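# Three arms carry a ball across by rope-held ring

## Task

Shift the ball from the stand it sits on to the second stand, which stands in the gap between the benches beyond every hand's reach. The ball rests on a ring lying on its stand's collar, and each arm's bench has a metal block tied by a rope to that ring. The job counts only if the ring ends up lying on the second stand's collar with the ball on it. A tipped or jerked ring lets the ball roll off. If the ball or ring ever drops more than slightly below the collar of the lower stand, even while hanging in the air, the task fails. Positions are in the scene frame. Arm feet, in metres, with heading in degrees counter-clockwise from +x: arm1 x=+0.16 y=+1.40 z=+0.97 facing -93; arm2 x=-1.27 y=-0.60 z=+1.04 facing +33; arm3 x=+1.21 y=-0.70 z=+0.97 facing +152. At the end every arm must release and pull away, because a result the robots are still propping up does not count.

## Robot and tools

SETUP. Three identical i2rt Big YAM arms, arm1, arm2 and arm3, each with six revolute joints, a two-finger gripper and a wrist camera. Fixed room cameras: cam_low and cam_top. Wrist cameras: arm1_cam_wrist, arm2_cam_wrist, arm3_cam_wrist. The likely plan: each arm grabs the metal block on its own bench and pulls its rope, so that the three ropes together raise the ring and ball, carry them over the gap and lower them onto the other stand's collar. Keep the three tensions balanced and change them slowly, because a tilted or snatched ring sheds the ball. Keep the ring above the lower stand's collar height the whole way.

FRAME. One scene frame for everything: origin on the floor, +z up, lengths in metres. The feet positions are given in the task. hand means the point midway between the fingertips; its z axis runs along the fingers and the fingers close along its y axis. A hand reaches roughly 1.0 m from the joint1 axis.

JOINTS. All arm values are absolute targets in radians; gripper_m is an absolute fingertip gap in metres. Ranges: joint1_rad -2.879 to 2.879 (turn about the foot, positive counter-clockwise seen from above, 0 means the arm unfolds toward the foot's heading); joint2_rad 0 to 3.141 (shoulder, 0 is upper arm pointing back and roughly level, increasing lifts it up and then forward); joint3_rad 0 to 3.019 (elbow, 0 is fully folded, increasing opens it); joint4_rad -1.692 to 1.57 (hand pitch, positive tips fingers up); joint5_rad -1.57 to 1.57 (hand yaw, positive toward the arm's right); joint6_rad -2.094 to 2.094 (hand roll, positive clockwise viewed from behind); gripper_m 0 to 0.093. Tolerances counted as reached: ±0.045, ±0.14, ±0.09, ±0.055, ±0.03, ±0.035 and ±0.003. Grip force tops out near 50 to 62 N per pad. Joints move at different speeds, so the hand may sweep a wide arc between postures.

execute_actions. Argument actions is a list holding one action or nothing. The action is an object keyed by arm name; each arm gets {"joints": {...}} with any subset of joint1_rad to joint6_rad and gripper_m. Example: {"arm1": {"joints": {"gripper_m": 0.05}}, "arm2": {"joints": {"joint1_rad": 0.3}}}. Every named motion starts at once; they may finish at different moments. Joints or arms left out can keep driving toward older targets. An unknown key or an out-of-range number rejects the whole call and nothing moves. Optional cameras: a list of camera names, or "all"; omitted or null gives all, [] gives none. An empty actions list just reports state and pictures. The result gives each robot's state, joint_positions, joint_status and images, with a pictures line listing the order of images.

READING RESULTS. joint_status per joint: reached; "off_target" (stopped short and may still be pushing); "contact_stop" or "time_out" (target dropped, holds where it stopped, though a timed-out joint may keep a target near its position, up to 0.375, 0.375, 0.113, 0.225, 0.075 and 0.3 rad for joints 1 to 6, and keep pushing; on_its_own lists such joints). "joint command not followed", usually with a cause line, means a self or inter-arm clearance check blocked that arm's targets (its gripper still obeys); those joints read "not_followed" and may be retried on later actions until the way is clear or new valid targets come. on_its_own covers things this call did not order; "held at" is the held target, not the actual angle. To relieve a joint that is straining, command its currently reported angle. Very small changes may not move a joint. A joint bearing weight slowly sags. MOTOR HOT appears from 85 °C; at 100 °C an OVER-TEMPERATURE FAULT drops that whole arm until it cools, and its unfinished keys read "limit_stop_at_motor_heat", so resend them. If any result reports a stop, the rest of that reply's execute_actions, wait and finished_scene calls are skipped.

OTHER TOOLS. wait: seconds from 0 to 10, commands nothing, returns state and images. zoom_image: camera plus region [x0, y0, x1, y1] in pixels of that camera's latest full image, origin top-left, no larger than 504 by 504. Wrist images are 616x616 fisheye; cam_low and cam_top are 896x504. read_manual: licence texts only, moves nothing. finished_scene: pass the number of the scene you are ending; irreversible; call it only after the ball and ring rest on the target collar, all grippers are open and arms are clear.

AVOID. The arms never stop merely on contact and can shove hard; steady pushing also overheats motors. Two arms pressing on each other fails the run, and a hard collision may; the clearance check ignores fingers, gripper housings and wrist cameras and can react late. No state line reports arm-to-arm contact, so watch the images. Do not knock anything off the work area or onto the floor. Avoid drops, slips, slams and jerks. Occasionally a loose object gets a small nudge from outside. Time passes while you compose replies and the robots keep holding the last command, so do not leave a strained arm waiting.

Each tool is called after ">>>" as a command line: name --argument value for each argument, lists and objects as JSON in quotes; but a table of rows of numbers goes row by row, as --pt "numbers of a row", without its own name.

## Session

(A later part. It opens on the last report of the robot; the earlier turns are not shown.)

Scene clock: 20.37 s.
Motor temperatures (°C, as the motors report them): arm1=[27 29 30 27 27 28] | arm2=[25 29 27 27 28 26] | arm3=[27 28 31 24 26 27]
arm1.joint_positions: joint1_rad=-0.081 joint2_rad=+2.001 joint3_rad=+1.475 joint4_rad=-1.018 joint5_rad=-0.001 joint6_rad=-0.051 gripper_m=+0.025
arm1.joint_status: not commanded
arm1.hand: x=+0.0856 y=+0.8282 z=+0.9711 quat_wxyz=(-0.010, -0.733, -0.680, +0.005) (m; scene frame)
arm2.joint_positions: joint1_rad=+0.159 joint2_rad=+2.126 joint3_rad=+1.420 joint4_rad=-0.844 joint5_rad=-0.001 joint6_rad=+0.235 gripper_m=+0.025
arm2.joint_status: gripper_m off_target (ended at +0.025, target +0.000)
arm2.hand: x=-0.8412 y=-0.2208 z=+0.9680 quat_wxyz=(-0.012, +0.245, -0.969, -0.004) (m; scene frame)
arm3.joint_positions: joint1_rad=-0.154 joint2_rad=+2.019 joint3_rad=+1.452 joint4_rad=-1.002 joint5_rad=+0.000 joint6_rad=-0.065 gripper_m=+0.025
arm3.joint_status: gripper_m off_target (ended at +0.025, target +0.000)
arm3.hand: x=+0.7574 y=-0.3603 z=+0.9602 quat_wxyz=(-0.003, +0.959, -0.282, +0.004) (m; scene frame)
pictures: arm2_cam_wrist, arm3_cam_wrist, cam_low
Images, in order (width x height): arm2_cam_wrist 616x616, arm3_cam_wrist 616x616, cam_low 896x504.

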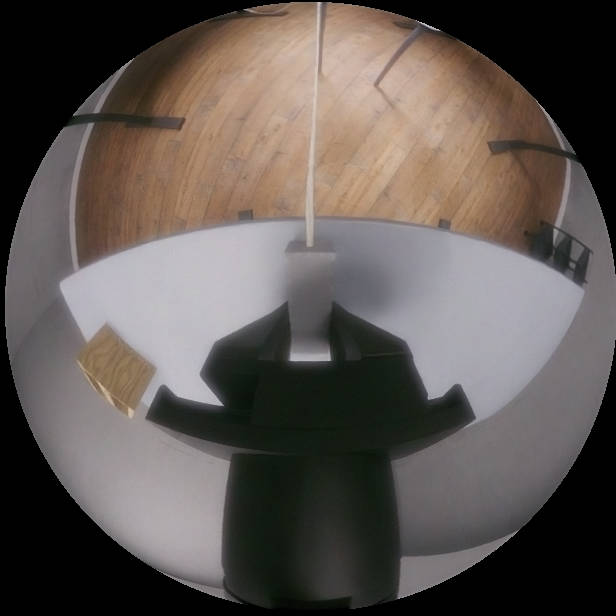

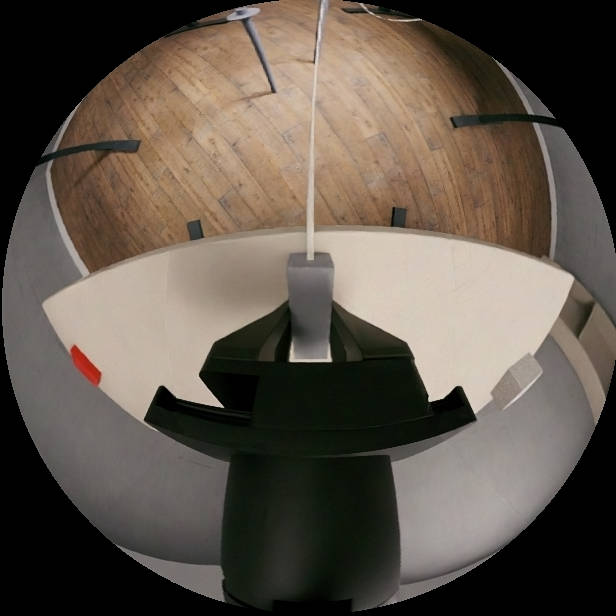

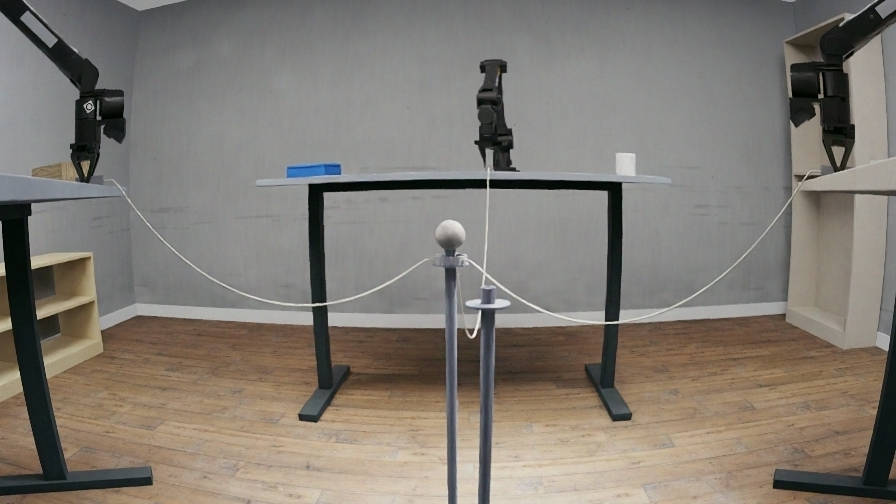

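>>> execute_actions --actions '[{"arm1":{"joints":{"joint2_rad":1.7,"joint4_rad":-1.334}},"arm2":{"joints":{"joint2_rad":1.89,"joint3_rad":1.61,"joint4_rad":-1.268}},"arm3":{"joints":{"joint2_rad":1.837,"joint3_rad":1.716,"joint4_rad":-1.429}}}]' --cameras '[]'

>>> execute_actions --actions '[{"arm1":{"joints":{"joint2_rad":1.383,"joint3_rad":1.147}}}]'

Scene clock: 27.23 s.
Motor temperatures (°C, as the motors report them): arm1=[27 30 30 27 27 28] | arm2=[25 29 28 27 28 26] | arm3=[27 29 32 24 26 27]
arm1.joint_positions: joint1_rad=-0.081 joint2_rad=+1.704 joint3_rad=+1.479 joint4_rad=-1.328 joint5_rad=-0.001 joint6_rad=-0.051 gripper_m=+0.025
arm1.joint_status: all done
arm1.hand: x=+0.0920 y=+0.8894 z=+1.1283 quat_wxyz=(-0.007, -0.733, -0.680, +0.002) (m; scene frame)
arm2.joint_positions: joint1_rad=+0.159 joint2_rad=+1.895 joint3_rad=+1.590 joint4_rad=-1.255 joint5_rad=-0.001 joint6_rad=+0.235 gripper_m=+0.025
arm2.joint_status: all done
arm2.hand: x=-0.8431 y=-0.2215 z=+1.1525 quat_wxyz=(-0.007, +0.245, -0.969, -0.002) (m; scene frame)
arm3.joint_positions: joint1_rad=-0.154 joint2_rad=+1.834 joint3_rad=+1.704 joint4_rad=-1.416 joint5_rad=+0.000 joint6_rad=-0.065 gripper_m=+0.025
arm3.joint_status: all done
arm3.hand: x=+0.7545 y=-0.3603 z=+1.1520 quat_wxyz=(-0.007, +0.959, -0.282, -0.006) (m; scene frame)
pictures: none
No camera images: the call's "cameras" was empty. Leave "cameras" out to get every camera's image.

Scene clock: 28.47 s.
Motor temperatures (°C, as the motors report them): arm1=[27 30 30 27 27 28] | arm2=[25 29 28 27 28 26] | arm3=[27 29 32 24 26 27]
arm1.joint_positions: joint1_rad=-0.081 joint2_rad=+1.377 joint3_rad=+1.149 joint4_rad=-1.332 joint5_rad=-0.001 joint6_rad=-0.051 gripper_m=+0.025
arm1.joint_status: all done
arm1.hand: x=+0.1075 y=+1.0140 z=+1.1466 quat_wxyz=(-0.005, -0.733, -0.680, -0.001) (m; scene frame)
arm2.joint_positions: joint1_rad=+0.159 joint2_rad=+1.895 joint3_rad=+1.590 joint4_rad=-1.255 joint5_rad=-0.001 joint6_rad=+0.235 gripper_m=+0.025
arm2.joint_status: not commanded
arm2.hand: x=-0.8431 y=-0.2215 z=+1.1525 quat_wxyz=(-0.007, +0.245, -0.969, -0.002) (m; scene frame)
arm3.joint_positions: joint1_rad=-0.154 joint2_rad=+1.834 joint3_rad=+1.704 joint4_rad=-1.416 joint5_rad=+0.000 joint6_rad=-0.065 gripper_m=+0.025
arm3.joint_status: not commanded
arm3.hand: x=+0.7545 y=-0.3603 z=+1.1520 quat_wxyz=(-0.007, +0.959, -0.282, -0.006) (m; scene frame)
pictures: arm1_cam_wrist, arm2_cam_wrist, arm3_cam_wrist, cam_low, cam_top
Images, in order (width x height): arm1_cam_wrist 616x616, arm2_cam_wrist 616x616, arm3_cam_wrist 616x616, cam_low 896x504, cam_top 896x504.

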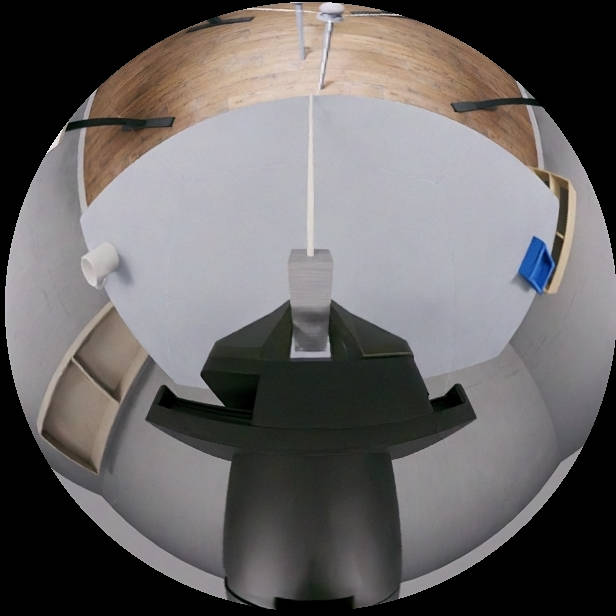

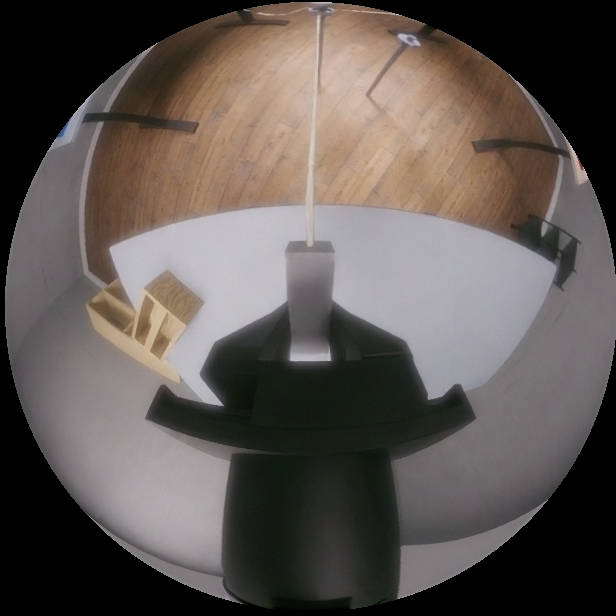

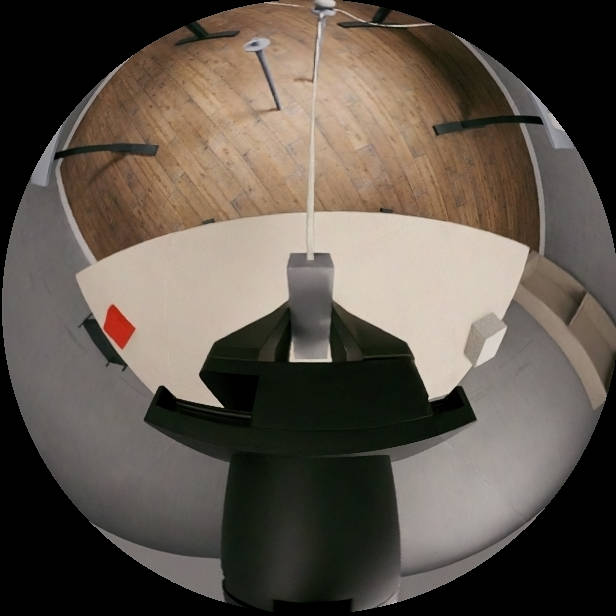

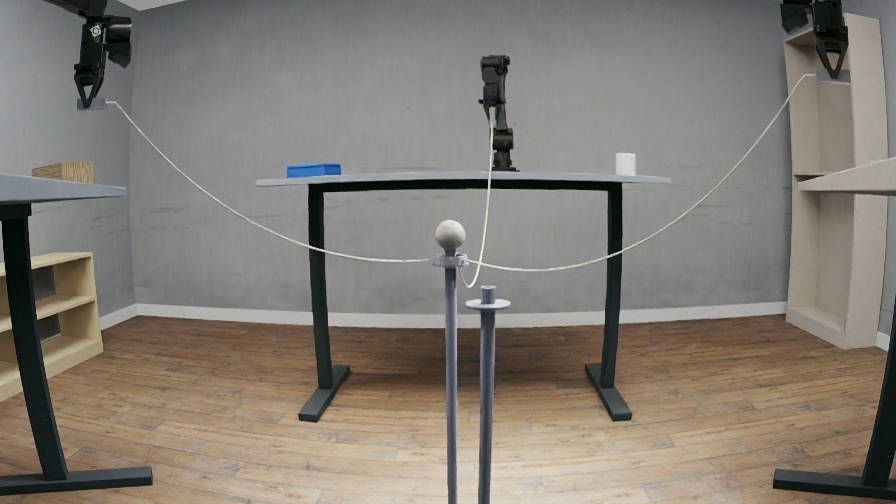

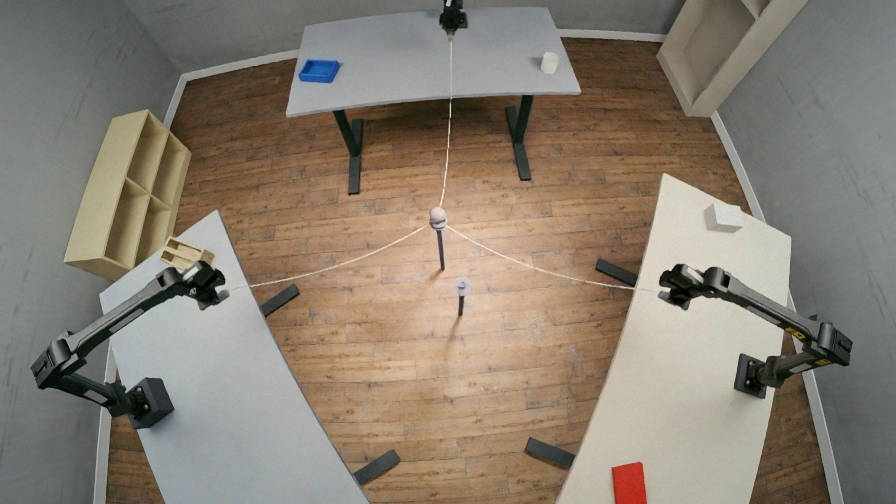

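>>> execute_actions --actions '[{"arm1":{"joints":{"joint4_rad":-1.245}},"arm2":{"joints":{"joint4_rad":-1.02}},"arm3":{"joints":{"joint4_rad":-1.184}}}]' --cameras '[]'

>>> execute_actions --actions '[{"arm1":{"joints":{"joint2_rad":0.991,"joint3_rad":0.945}},"arm2":{"joints":{"joint2_rad":1.694,"joint3_rad":1.424}},"arm3":{"joints":{"joint2_rad":1.609,"joint3_rad":1.503}}}]'

Scene clock: 32.73 s.
Motor temperatures (°C, as the motors report them): arm1=[27 29 30 27 27 28] | arm2=[25 29 29 27 28 26] | arm3=[27 29 32 24 26 27]
arm1.joint_positions: joint1_rad=-0.081 joint2_rad=+1.377 joint3_rad=+1.149 joint4_rad=-1.255 joint5_rad=-0.001 joint6_rad=-0.051 gripper_m=+0.025
arm1.joint_status: all done
arm1.hand: x=+0.1051 y=+0.9952 z=+1.1474 quat_wxyz=(-0.030, -0.732, -0.680, +0.029) (m; scene frame)
arm2.joint_positions: joint1_rad=+0.159 joint2_rad=+1.895 joint3_rad=+1.590 joint4_rad=-1.039 joint5_rad=-0.001 joint6_rad=+0.235 gripper_m=+0.025
arm2.joint_status: all done
arm2.hand: x=-0.8041 y=-0.1864 z=+1.1589 quat_wxyz=(-0.102, +0.244, -0.963, -0.052) (m; scene frame)
arm3.joint_positions: joint1_rad=-0.154 joint2_rad=+1.834 joint3_rad=+1.704 joint4_rad=-1.202 joint5_rad=+0.000 joint6_rad=-0.065 gripper_m=+0.025
arm3.joint_status: all done
arm3.hand: x=+0.7125 y=-0.3292 z=+1.1585 quat_wxyz=(-0.044, +0.953, -0.280, -0.107) (m; scene frame)
pictures: none
No camera images: the call's "cameras" was empty. Leave "cameras" out to get every camera's image.

Scene clock: 34.07 s.
Motor temperatures (°C, as the motors report them): arm1=[27 29 30 27 27 28] | arm2=[25 29 29 27 28 26] | arm3=[27 29 32 24 26 27]
arm1.joint_positions: joint1_rad=-0.081 joint2_rad=+0.989 joint3_rad=+0.939 joint4_rad=-1.246 joint5_rad=-0.001 joint6_rad=-0.051 gripper_m=+0.025
arm1.joint_status: all done
arm1.hand: x=+0.1160 y=+1.0850 z=+1.1922 quat_wxyz=(-0.090, -0.726, -0.674, +0.100) (m; scene frame)
arm2.joint_positions: joint1_rad=+0.159 joint2_rad=+1.688 joint3_rad=+1.433 joint4_rad=-1.032 joint5_rad=-0.001 joint6_rad=+0.235 gripper_m=+0.025
arm2.joint_status: all done
arm2.hand: x=-0.8446 y=-0.2224 z=+1.2116 quat_wxyz=(-0.128, +0.243, -0.959, -0.065) (m; scene frame)
arm3.joint_positions: joint1_rad=-0.154 joint2_rad=+1.596 joint3_rad=+1.502 joint4_rad=-1.193 joint5_rad=+0.000 joint6_rad=-0.065 gripper_m=+0.025
arm3.joint_status: all done
arm3.hand: x=+0.7718 y=-0.3737 z=+1.2044 quat_wxyz=(-0.052, +0.950, -0.279, -0.128) (m; scene frame)
pictures: arm1_cam_wrist, arm2_cam_wrist, arm3_cam_wrist, cam_low, cam_top
Images, in order (width x height): arm1_cam_wrist 616x616, arm2_cam_wrist 616x616, arm3_cam_wrist 616x616, cam_low 896x504, cam_top 896x504.

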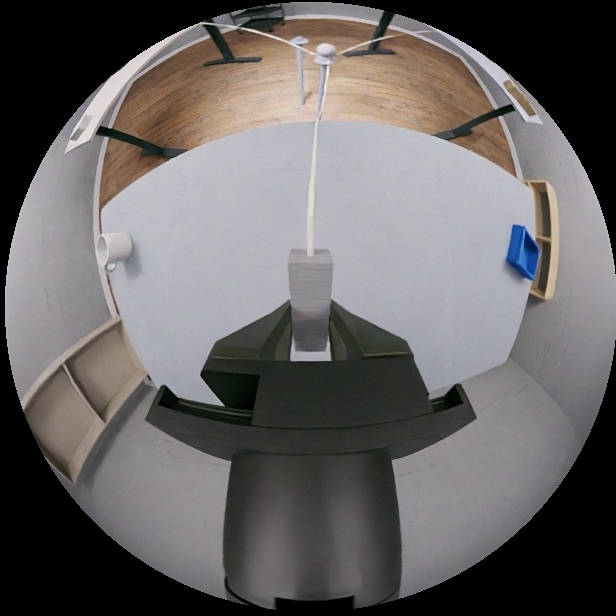

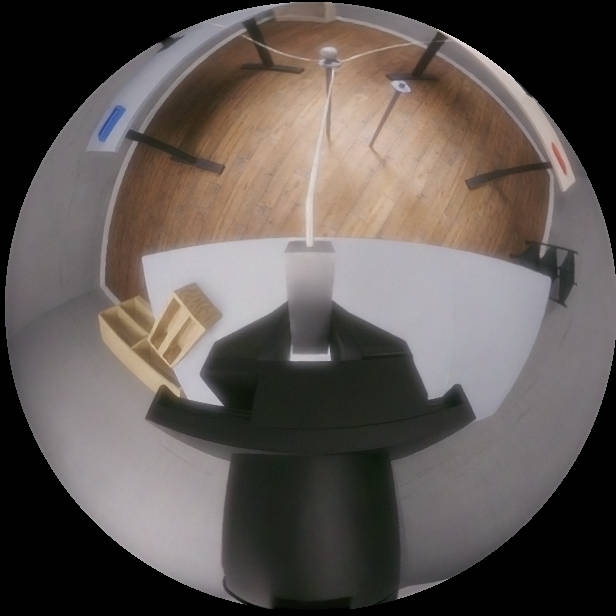

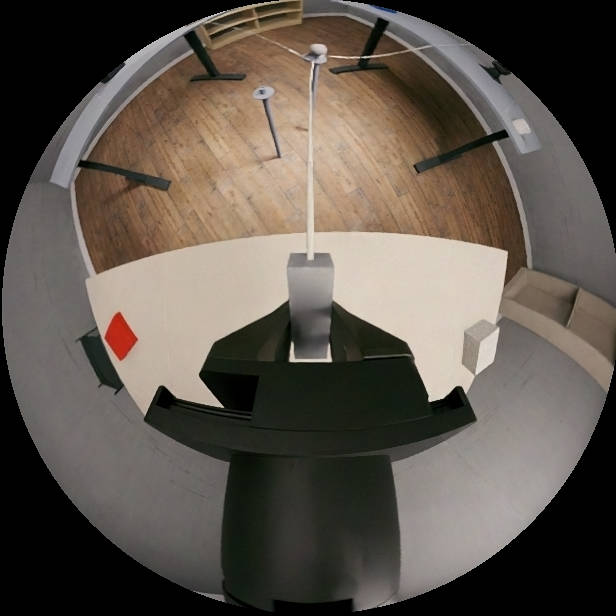

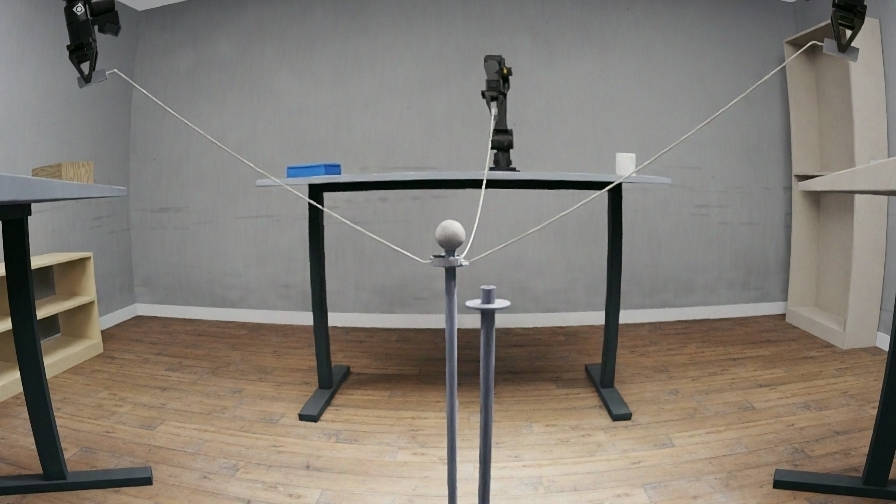

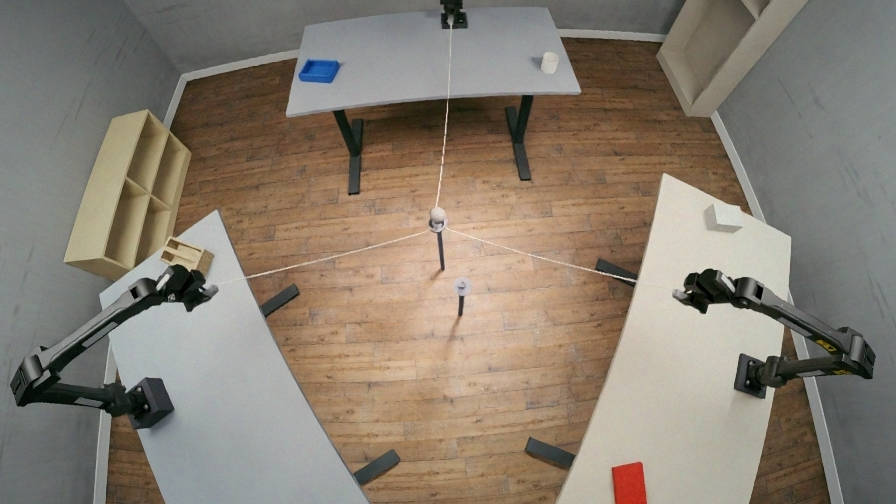

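>>> execute_actions --actions '[{"arm1":{"joints":{"joint2_rad":0.915,"joint4_rad":-1.325}}}]' --cameras '["arm2_cam_wrist","cam_top","cam_low"]'

>>> zoom_image --camera "cam_low" --region '[380, 200, 560, 340]'

>>> zoom_image --camera "arm2_cam_wrist" --region '[150, 0, 500, 150]'

Scene clock: 36.47 s.
Motor temperatures (°C, as the motors report them): arm1=[27 29 30 27 27 28] | arm2=[25 29 29 27 28 26] | arm3=[27 29 32 24 26 27]
arm1.joint_positions: joint1_rad=-0.081 joint2_rad=+0.912 joint3_rad=+0.939 joint4_rad=-1.320 joint5_rad=-0.001 joint6_rad=-0.051 gripper_m=+0.025
arm1.joint_status: all done
arm1.hand: x=+0.1191 y=+1.1104 z=+1.2091 quat_wxyz=(-0.090, -0.726, -0.674, +0.101) (m; scene frame)
arm2.joint_positions: joint1_rad=+0.159 joint2_rad=+1.688 joint3_rad=+1.433 joint4_rad=-1.032 joint5_rad=-0.001 joint6_rad=+0.235 gripper_m=+0.025
arm2.joint_status: not commanded
arm2.hand: x=-0.8446 y=-0.2224 z=+1.2116 quat_wxyz=(-0.128, +0.243, -0.959, -0.065) (m; scene frame)
arm3.joint_positions: joint1_rad=-0.154 joint2_rad=+1.596 joint3_rad=+1.502 joint4_rad=-1.193 joint5_rad=+0.000 joint6_rad=-0.065 gripper_m=+0.025
arm3.joint_status: not commanded
arm3.hand: x=+0.7718 y=-0.3737 z=+1.2044 quat_wxyz=(-0.052, +0.950, -0.279, -0.128) (m; scene frame)
pictures: arm2_cam_wrist, cam_low, cam_top
Images, in order (width x height): arm2_cam_wrist 616x616, cam_low 896x504, cam_top 896x504.

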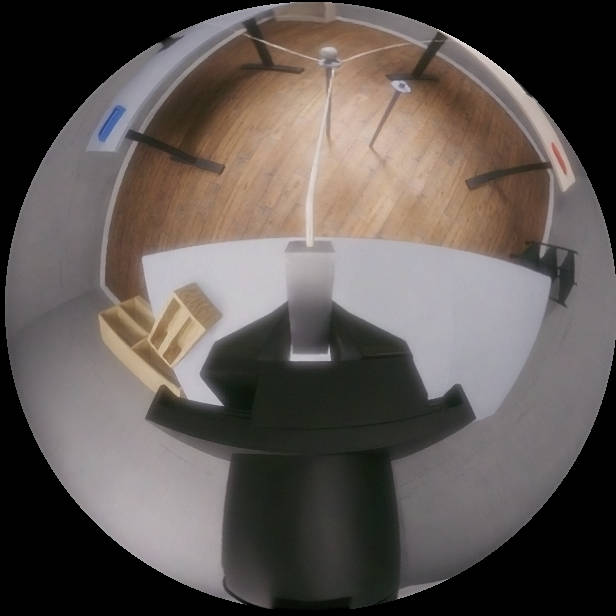

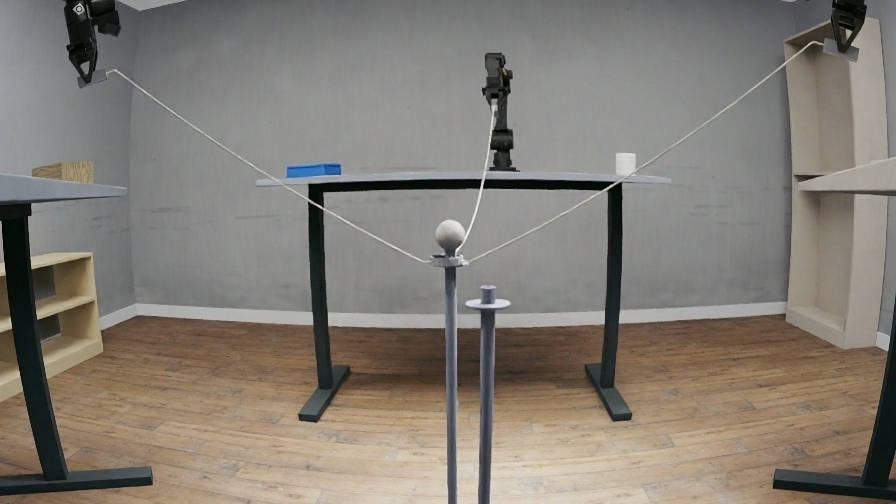

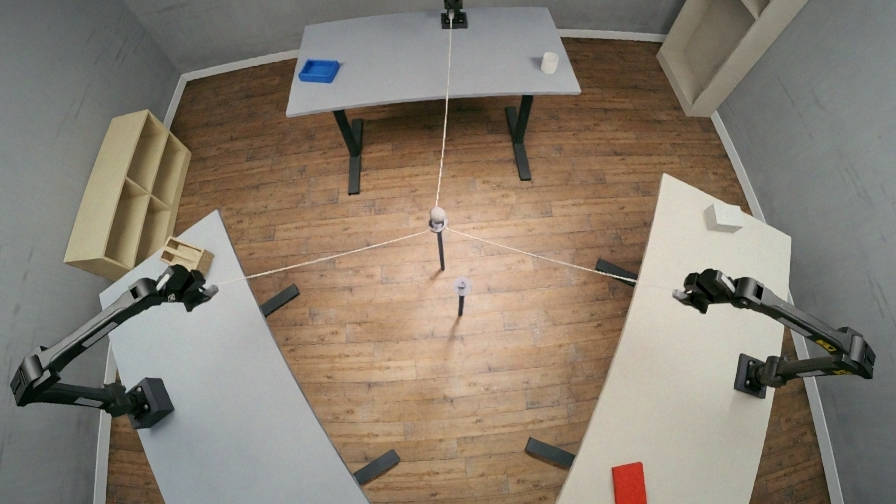

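Region (380, 200, 560, 340) of cam_low's 896x504 image, scaled by 2.800, with more detail than that image has.

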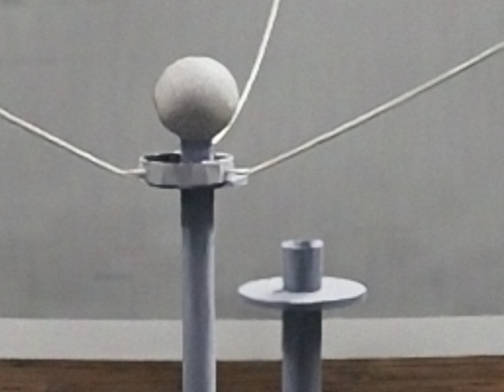

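Region (150, 0, 500, 150) of arm2_cam_wrist's 616x616 image, scaled by 1.440, with more detail than that image has; it fills the top 216 rows of this view, and the rest is white.

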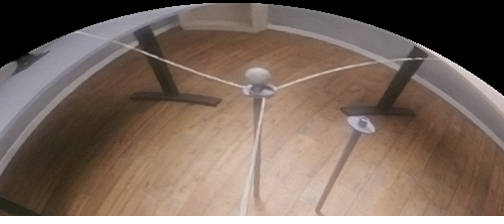

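>>> execute_actions --actions '[{"arm1":{"joints":{"joint4_rad":-1.41}},"arm2":{"joints":{"joint4_rad":-0.975}},"arm3":{"joints":{"joint4_rad":-1.22}}}]' --cameras '["cam_top","cam_low"]'

>>> zoom_image --camera "cam_low" --region '[380, 200, 560, 340]'

>>> zoom_image --camera "cam_top" --region '[370, 180, 530, 320]'

Scene clock: 38.70 s.
Motor temperatures (°C, as the motors report them): arm1=[27 29 30 27 27 28] | arm2=[25 29 29 27 28 26] | arm3=[27 29 32 24 26 27]
arm1.joint_positions: joint1_rad=-0.081 joint2_rad=+0.912 joint3_rad=+0.939 joint4_rad=-1.404 joint5_rad=-0.001 joint6_rad=-0.051 gripper_m=+0.025
arm1.joint_status: all done
arm1.hand: x=+0.1216 y=+1.1303 z=+1.2045 quat_wxyz=(-0.064, -0.730, -0.677, +0.069) (m; scene frame)
arm2.joint_positions: joint1_rad=+0.159 joint2_rad=+1.688 joint3_rad=+1.433 joint4_rad=-0.995 joint5_rad=-0.001 joint6_rad=+0.235 gripper_m=+0.025
arm2.joint_status: all done
arm2.hand: x=-0.8383 y=-0.2168 z=+1.2143 quat_wxyz=(-0.144, +0.243, -0.957, -0.073) (m; scene frame)
arm3.joint_positions: joint1_rad=-0.154 joint2_rad=+1.596 joint3_rad=+1.502 joint4_rad=-1.206 joint5_rad=+0.000 joint6_rad=-0.065 gripper_m=+0.025
arm3.joint_status: all done
arm3.hand: x=+0.7744 y=-0.3756 z=+1.2035 quat_wxyz=(-0.049, +0.951, -0.279, -0.121) (m; scene frame)
pictures: cam_low, cam_top
Images, in order (width x height): cam_low 896x504, cam_top 896x504.

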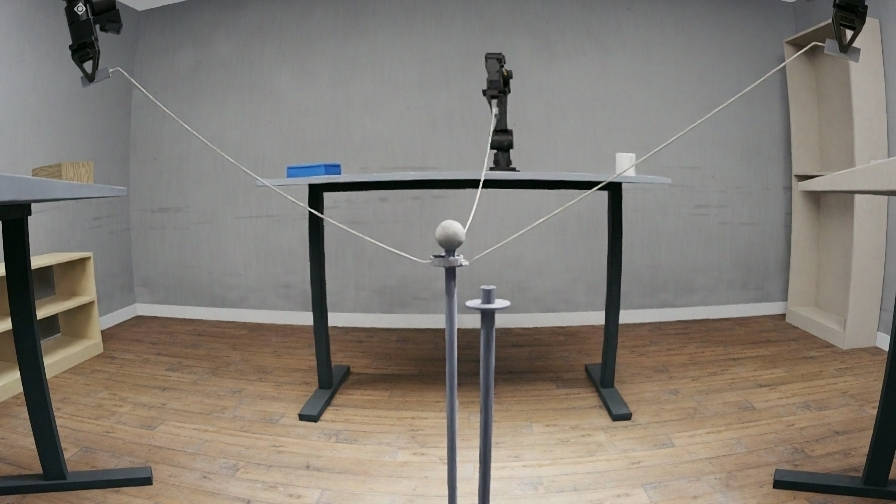

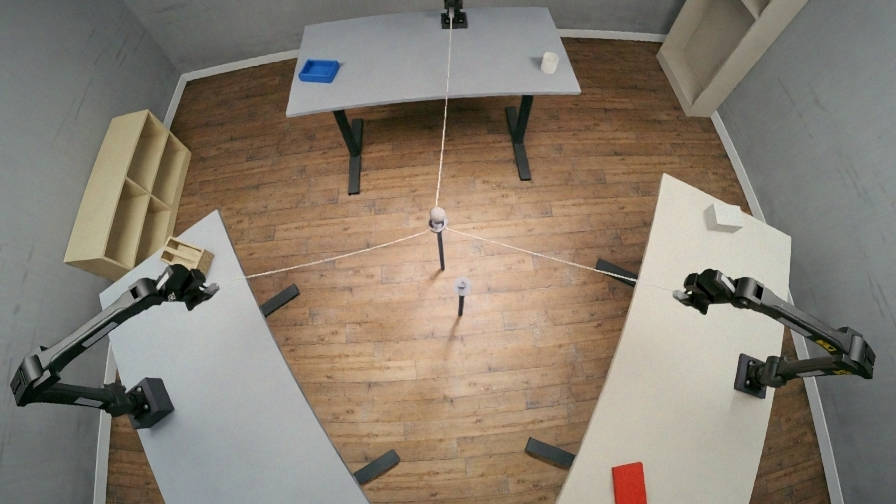

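Region (380, 200, 560, 340) of cam_low's 896x504 image, scaled by 2.800, with more detail than that image has.

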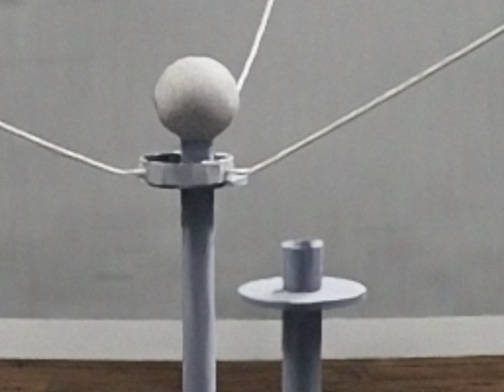

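Region (370, 180, 530, 320) of cam_top's 896x504 image, scaled by 3.150, with more detail than that image has; it fills the top 441 rows of this view, and the rest is white.

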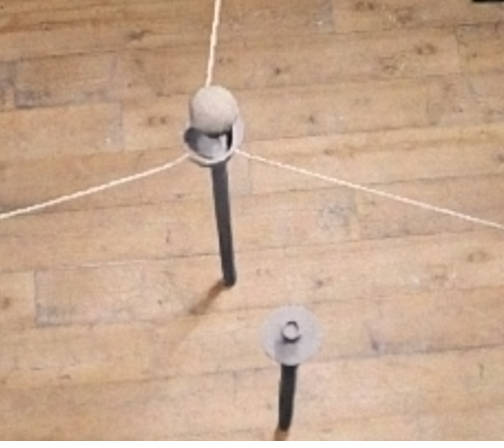

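>>> execute_actions --actions '[{"arm1":{"joints":{"joint2_rad":0.84}}}]' --cameras '["cam_top","cam_low"]'

>>> zoom_image --camera "cam_low" --region '[380, 180, 560, 320]'

>>> zoom_image --camera "cam_top" --region '[370, 180, 530, 320]'

Scene clock: 40.87 s.
Motor temperatures (°C, as the motors report them): arm1=[27 29 30 27 27 28] | arm2=[25 29 29 27 28 26] | arm3=[27 29 32 24 26 27]
arm1.joint_positions: joint1_rad=-0.081 joint2_rad=+0.839 joint3_rad=+0.939 joint4_rad=-1.405 joint5_rad=-0.001 joint6_rad=-0.051 gripper_m=+0.025
arm1.joint_status: all done
arm1.hand: x=+0.1226 y=+1.1392 z=+1.2226 quat_wxyz=(-0.087, -0.727, -0.674, +0.097) (m; scene frame)
arm2.joint_positions: joint1_rad=+0.159 joint2_rad=+1.688 joint3_rad=+1.433 joint4_rad=-0.995 joint5_rad=-0.001 joint6_rad=+0.235 gripper_m=+0.025
arm2.joint_status: not commanded
arm2.hand: x=-0.8383 y=-0.2168 z=+1.2143 quat_wxyz=(-0.144, +0.243, -0.957, -0.073) (m; scene frame)
arm3.joint_positions: joint1_rad=-0.154 joint2_rad=+1.596 joint3_rad=+1.502 joint4_rad=-1.206 joint5_rad=+0.000 joint6_rad=-0.065 gripper_m=+0.025
arm3.joint_status: not commanded
arm3.hand: x=+0.7744 y=-0.3756 z=+1.2035 quat_wxyz=(-0.049, +0.951, -0.279, -0.121) (m; scene frame)
pictures: cam_low, cam_top
Images, in order (width x height): cam_low 896x504, cam_top 896x504.

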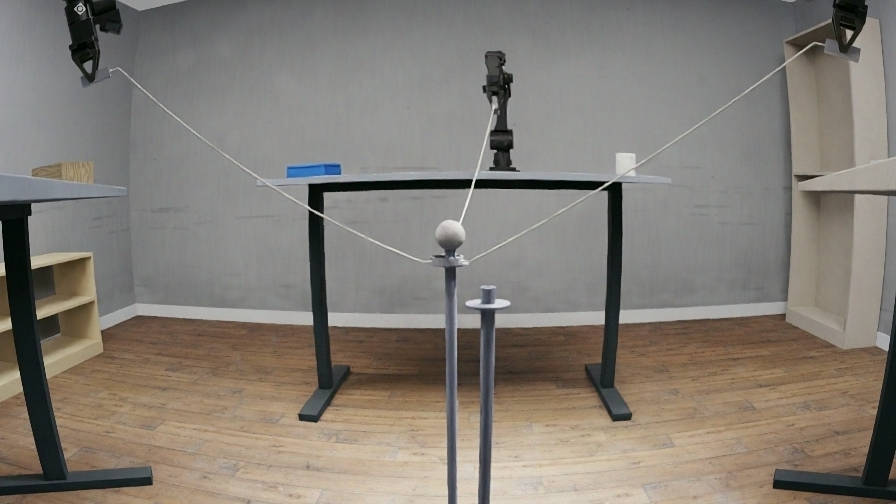

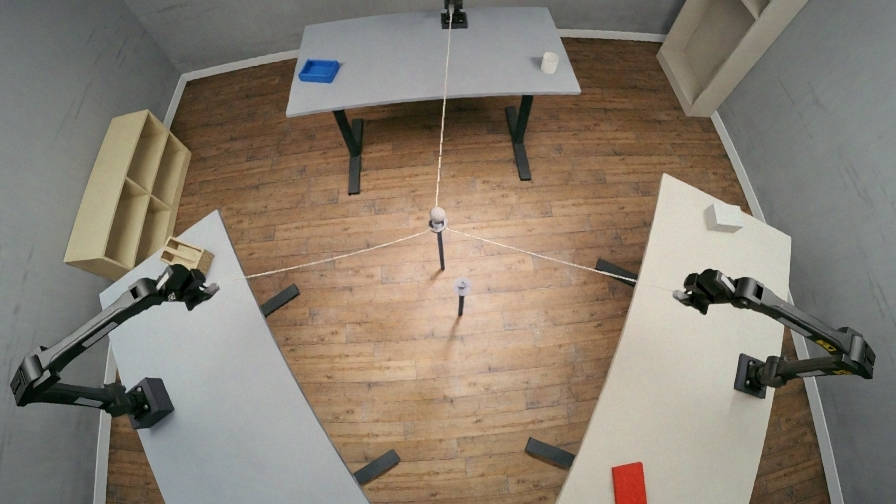

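Region (380, 180, 560, 320) of cam_low's 896x504 image, scaled by 2.800, with more detail than that image has.

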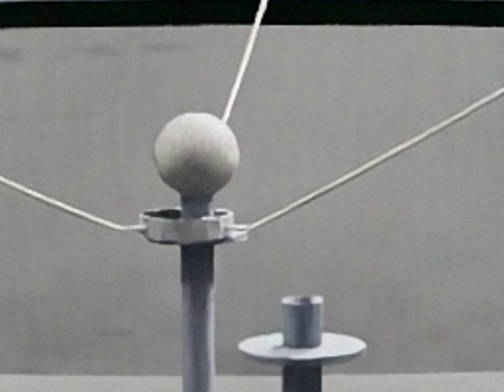

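Region (370, 180, 530, 320) of cam_top's 896x504 image, scaled by 3.150, with more detail than that image has; it fills the top 441 rows of this view, and the rest is white.

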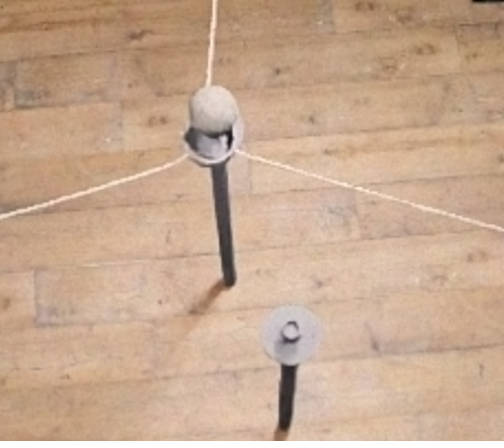

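>>> execute_actions --actions '[{"arm1":{"joints":{"joint2_rad":0.765}},"arm2":{"joints":{"joint2_rad":1.652}},"arm3":{"joints":{"joint2_rad":1.558}}}]' --cameras '["cam_top","cam_low"]'

>>> zoom_image --camera "cam_low" --region '[380, 180, 560, 320]'

>>> zoom_image --camera "cam_top" --region '[370, 180, 530, 320]'

Scene clock: 43.63 s.
Motor temperatures (°C, as the motors report them): arm1=[27 29 31 27 27 28] | arm2=[25 29 29 27 28 26] | arm3=[27 29 32 24 26 27]
arm1.joint_positions: joint1_rad=-0.081 joint2_rad=+0.767 joint3_rad=+0.939 joint4_rad=-1.405 joint5_rad=-0.001 joint6_rad=-0.051 gripper_m=+0.025
arm1.joint_status: all done
arm1.hand: x=+0.1237 y=+1.1488 z=+1.2396 quat_wxyz=(-0.110, -0.723, -0.671, +0.124) (m; scene frame)
arm2.joint_positions: joint1_rad=+0.159 joint2_rad=+1.668 joint3_rad=+1.433 joint4_rad=-0.993 joint5_rad=-0.001 joint6_rad=+0.235 gripper_m=+0.025
arm2.joint_status: all done
arm2.hand: x=-0.8386 y=-0.2170 z=+1.2257 quat_wxyz=(-0.154, +0.242, -0.955, -0.078) (m; scene frame)
arm3.joint_positions: joint1_rad=-0.154 joint2_rad=+1.575 joint3_rad=+1.502 joint4_rad=-1.207 joint5_rad=+0.000 joint6_rad=-0.065 gripper_m=+0.025
arm3.joint_status: all done
arm3.hand: x=+0.7762 y=-0.3771 z=+1.2144 quat_wxyz=(-0.053, +0.950, -0.279, -0.131) (m; scene frame)
pictures: cam_low, cam_top
Images, in order (width x height): cam_low 896x504, cam_top 896x504.

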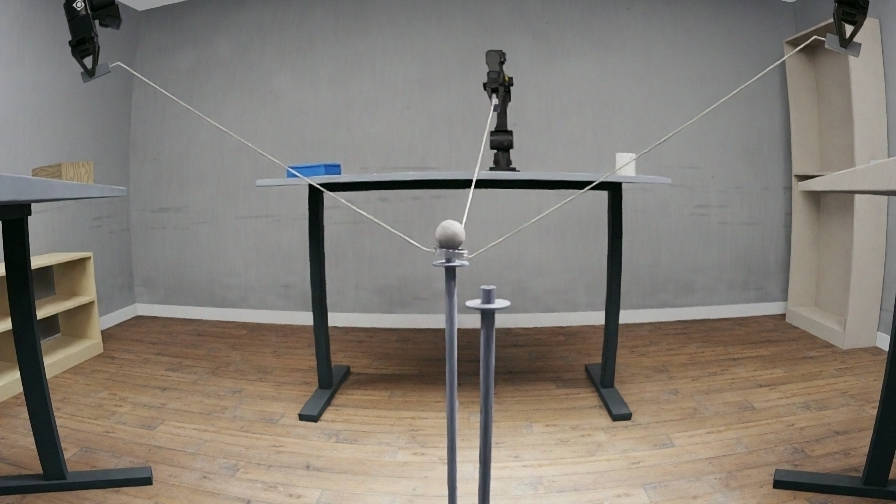

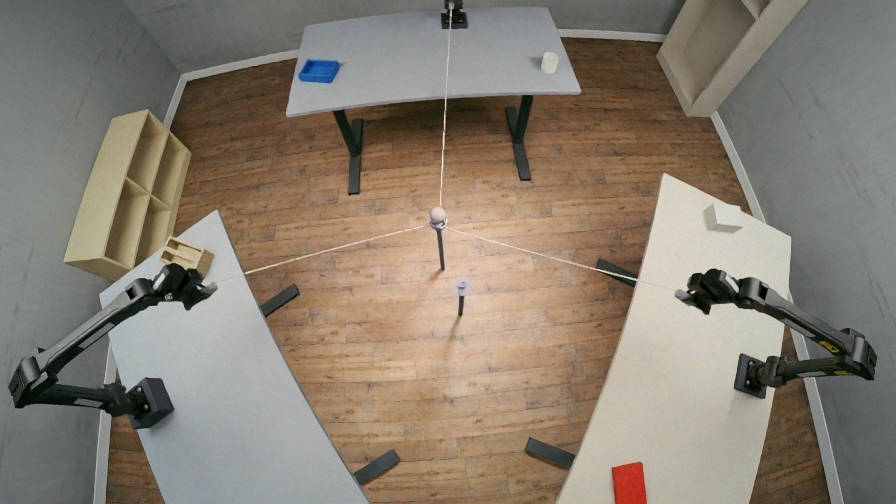

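Region (380, 180, 560, 320) of cam_low's 896x504 image, scaled by 2.800, with more detail than that image has.

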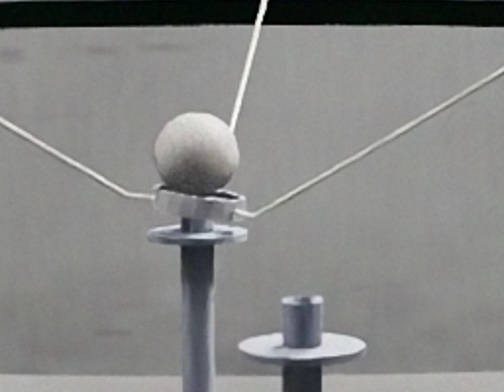

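Region (370, 180, 530, 320) of cam_top's 896x504 image, scaled by 3.150, with more detail than that image has; it fills the top 441 rows of this view, and the rest is white.

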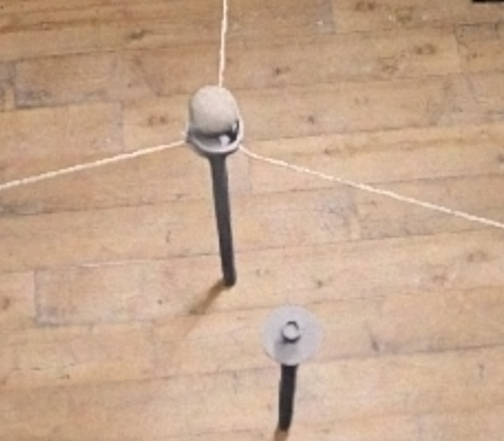

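>>> execute_actions --actions '[{"arm1":{"joints":{"joint2_rad":0.705}},"arm2":{"joints":{"joint4_rad":-1.1}},"arm3":{"joints":{"joint2_rad":1.51,"joint4_rad":-1.15}}}]' --cameras '["cam_top","cam_low"]'

>>> zoom_image --camera "cam_low" --region '[380, 180, 560, 320]'

>>> zoom_image --camera "cam_top" --region '[370, 180, 530, 320]'

Scene clock: 45.80 s.
Motor temperatures (°C, as the motors report them): arm1=[27 29 31 27 27 28] | arm2=[25 29 29 27 28 26] | arm3=[27 29 33 24 26 27]
arm1.joint_positions: joint1_rad=-0.081 joint2_rad=+0.712 joint3_rad=+0.939 joint4_rad=-1.405 joint5_rad=-0.001 joint6_rad=-0.051 gripper_m=+0.025
arm1.joint_status: all done
arm1.hand: x=+0.1246 y=+1.1570 z=+1.2522 quat_wxyz=(-0.127, -0.720, -0.667, +0.145) (m; scene frame)
arm2.joint_positions: joint1_rad=+0.159 joint2_rad=+1.668 joint3_rad=+1.433 joint4_rad=-1.082 joint5_rad=-0.001 joint6_rad=+0.235 gripper_m=+0.025
arm2.joint_status: all done
arm2.hand: x=-0.8541 y=-0.2309 z=+1.2193 quat_wxyz=(-0.115, +0.244, -0.961, -0.058) (m; scene frame)
arm3.joint_positions: joint1_rad=-0.154 joint2_rad=+1.522 joint3_rad=+1.497 joint4_rad=-1.164 joint5_rad=+0.000 joint6_rad=-0.065 gripper_m=+0.025
arm3.joint_status: all done
arm3.hand: x=+0.7742 y=-0.3759 z=+1.2433 quat_wxyz=(-0.068, +0.943, -0.276, -0.173) (m; scene frame)
pictures: cam_low, cam_top
Images, in order (width x height): cam_low 896x504, cam_top 896x504.

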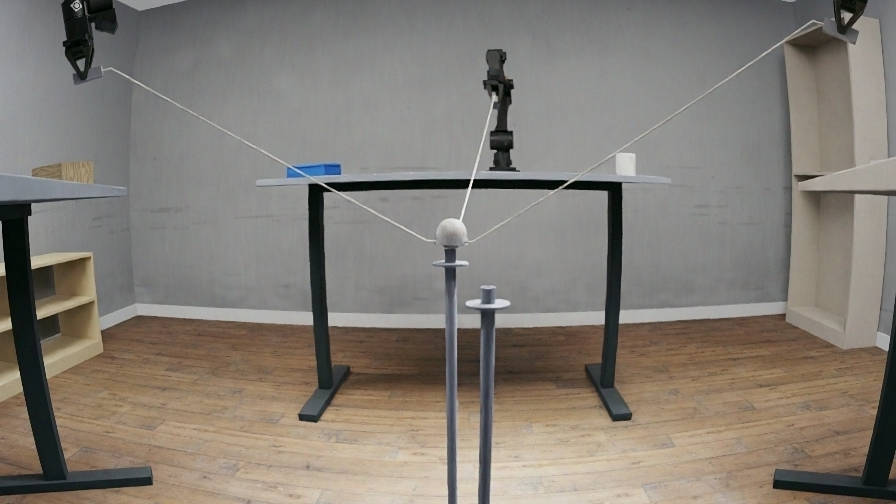

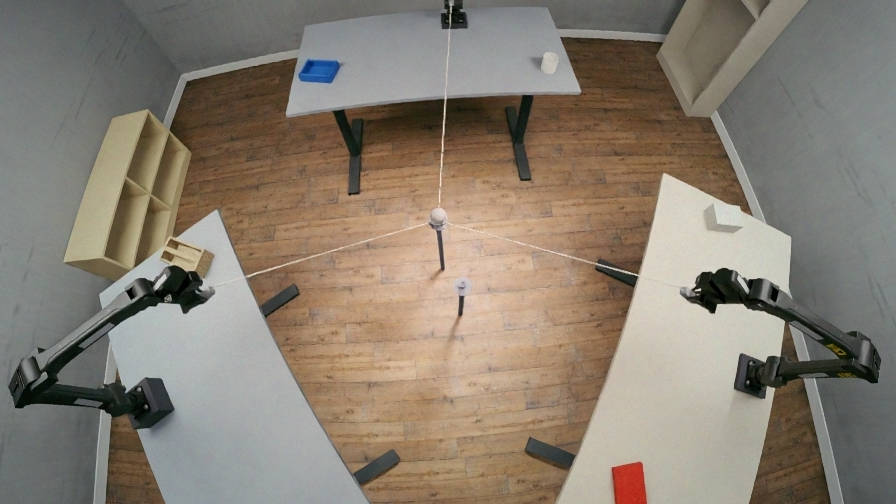

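Region (380, 180, 560, 320) of cam_low's 896x504 image, scaled by 2.800, with more detail than that image has.

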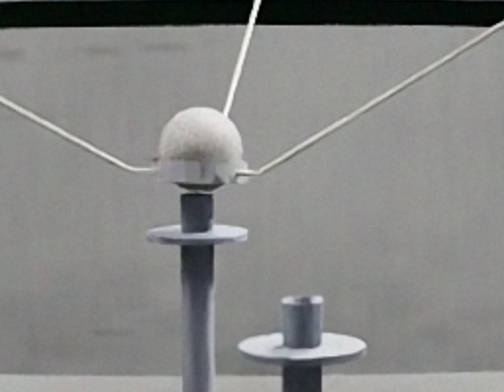

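Region (370, 180, 530, 320) of cam_top's 896x504 image, scaled by 3.150, with more detail than that image has; it fills the top 441 rows of this view, and the rest is white.

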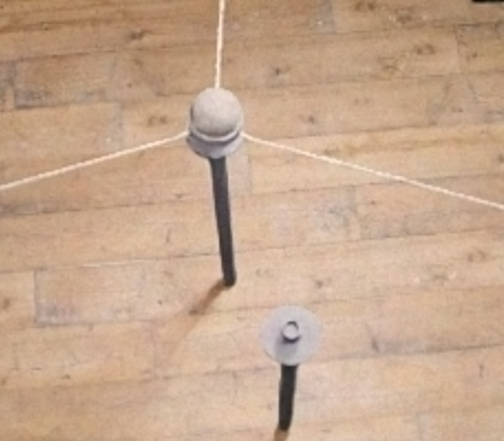

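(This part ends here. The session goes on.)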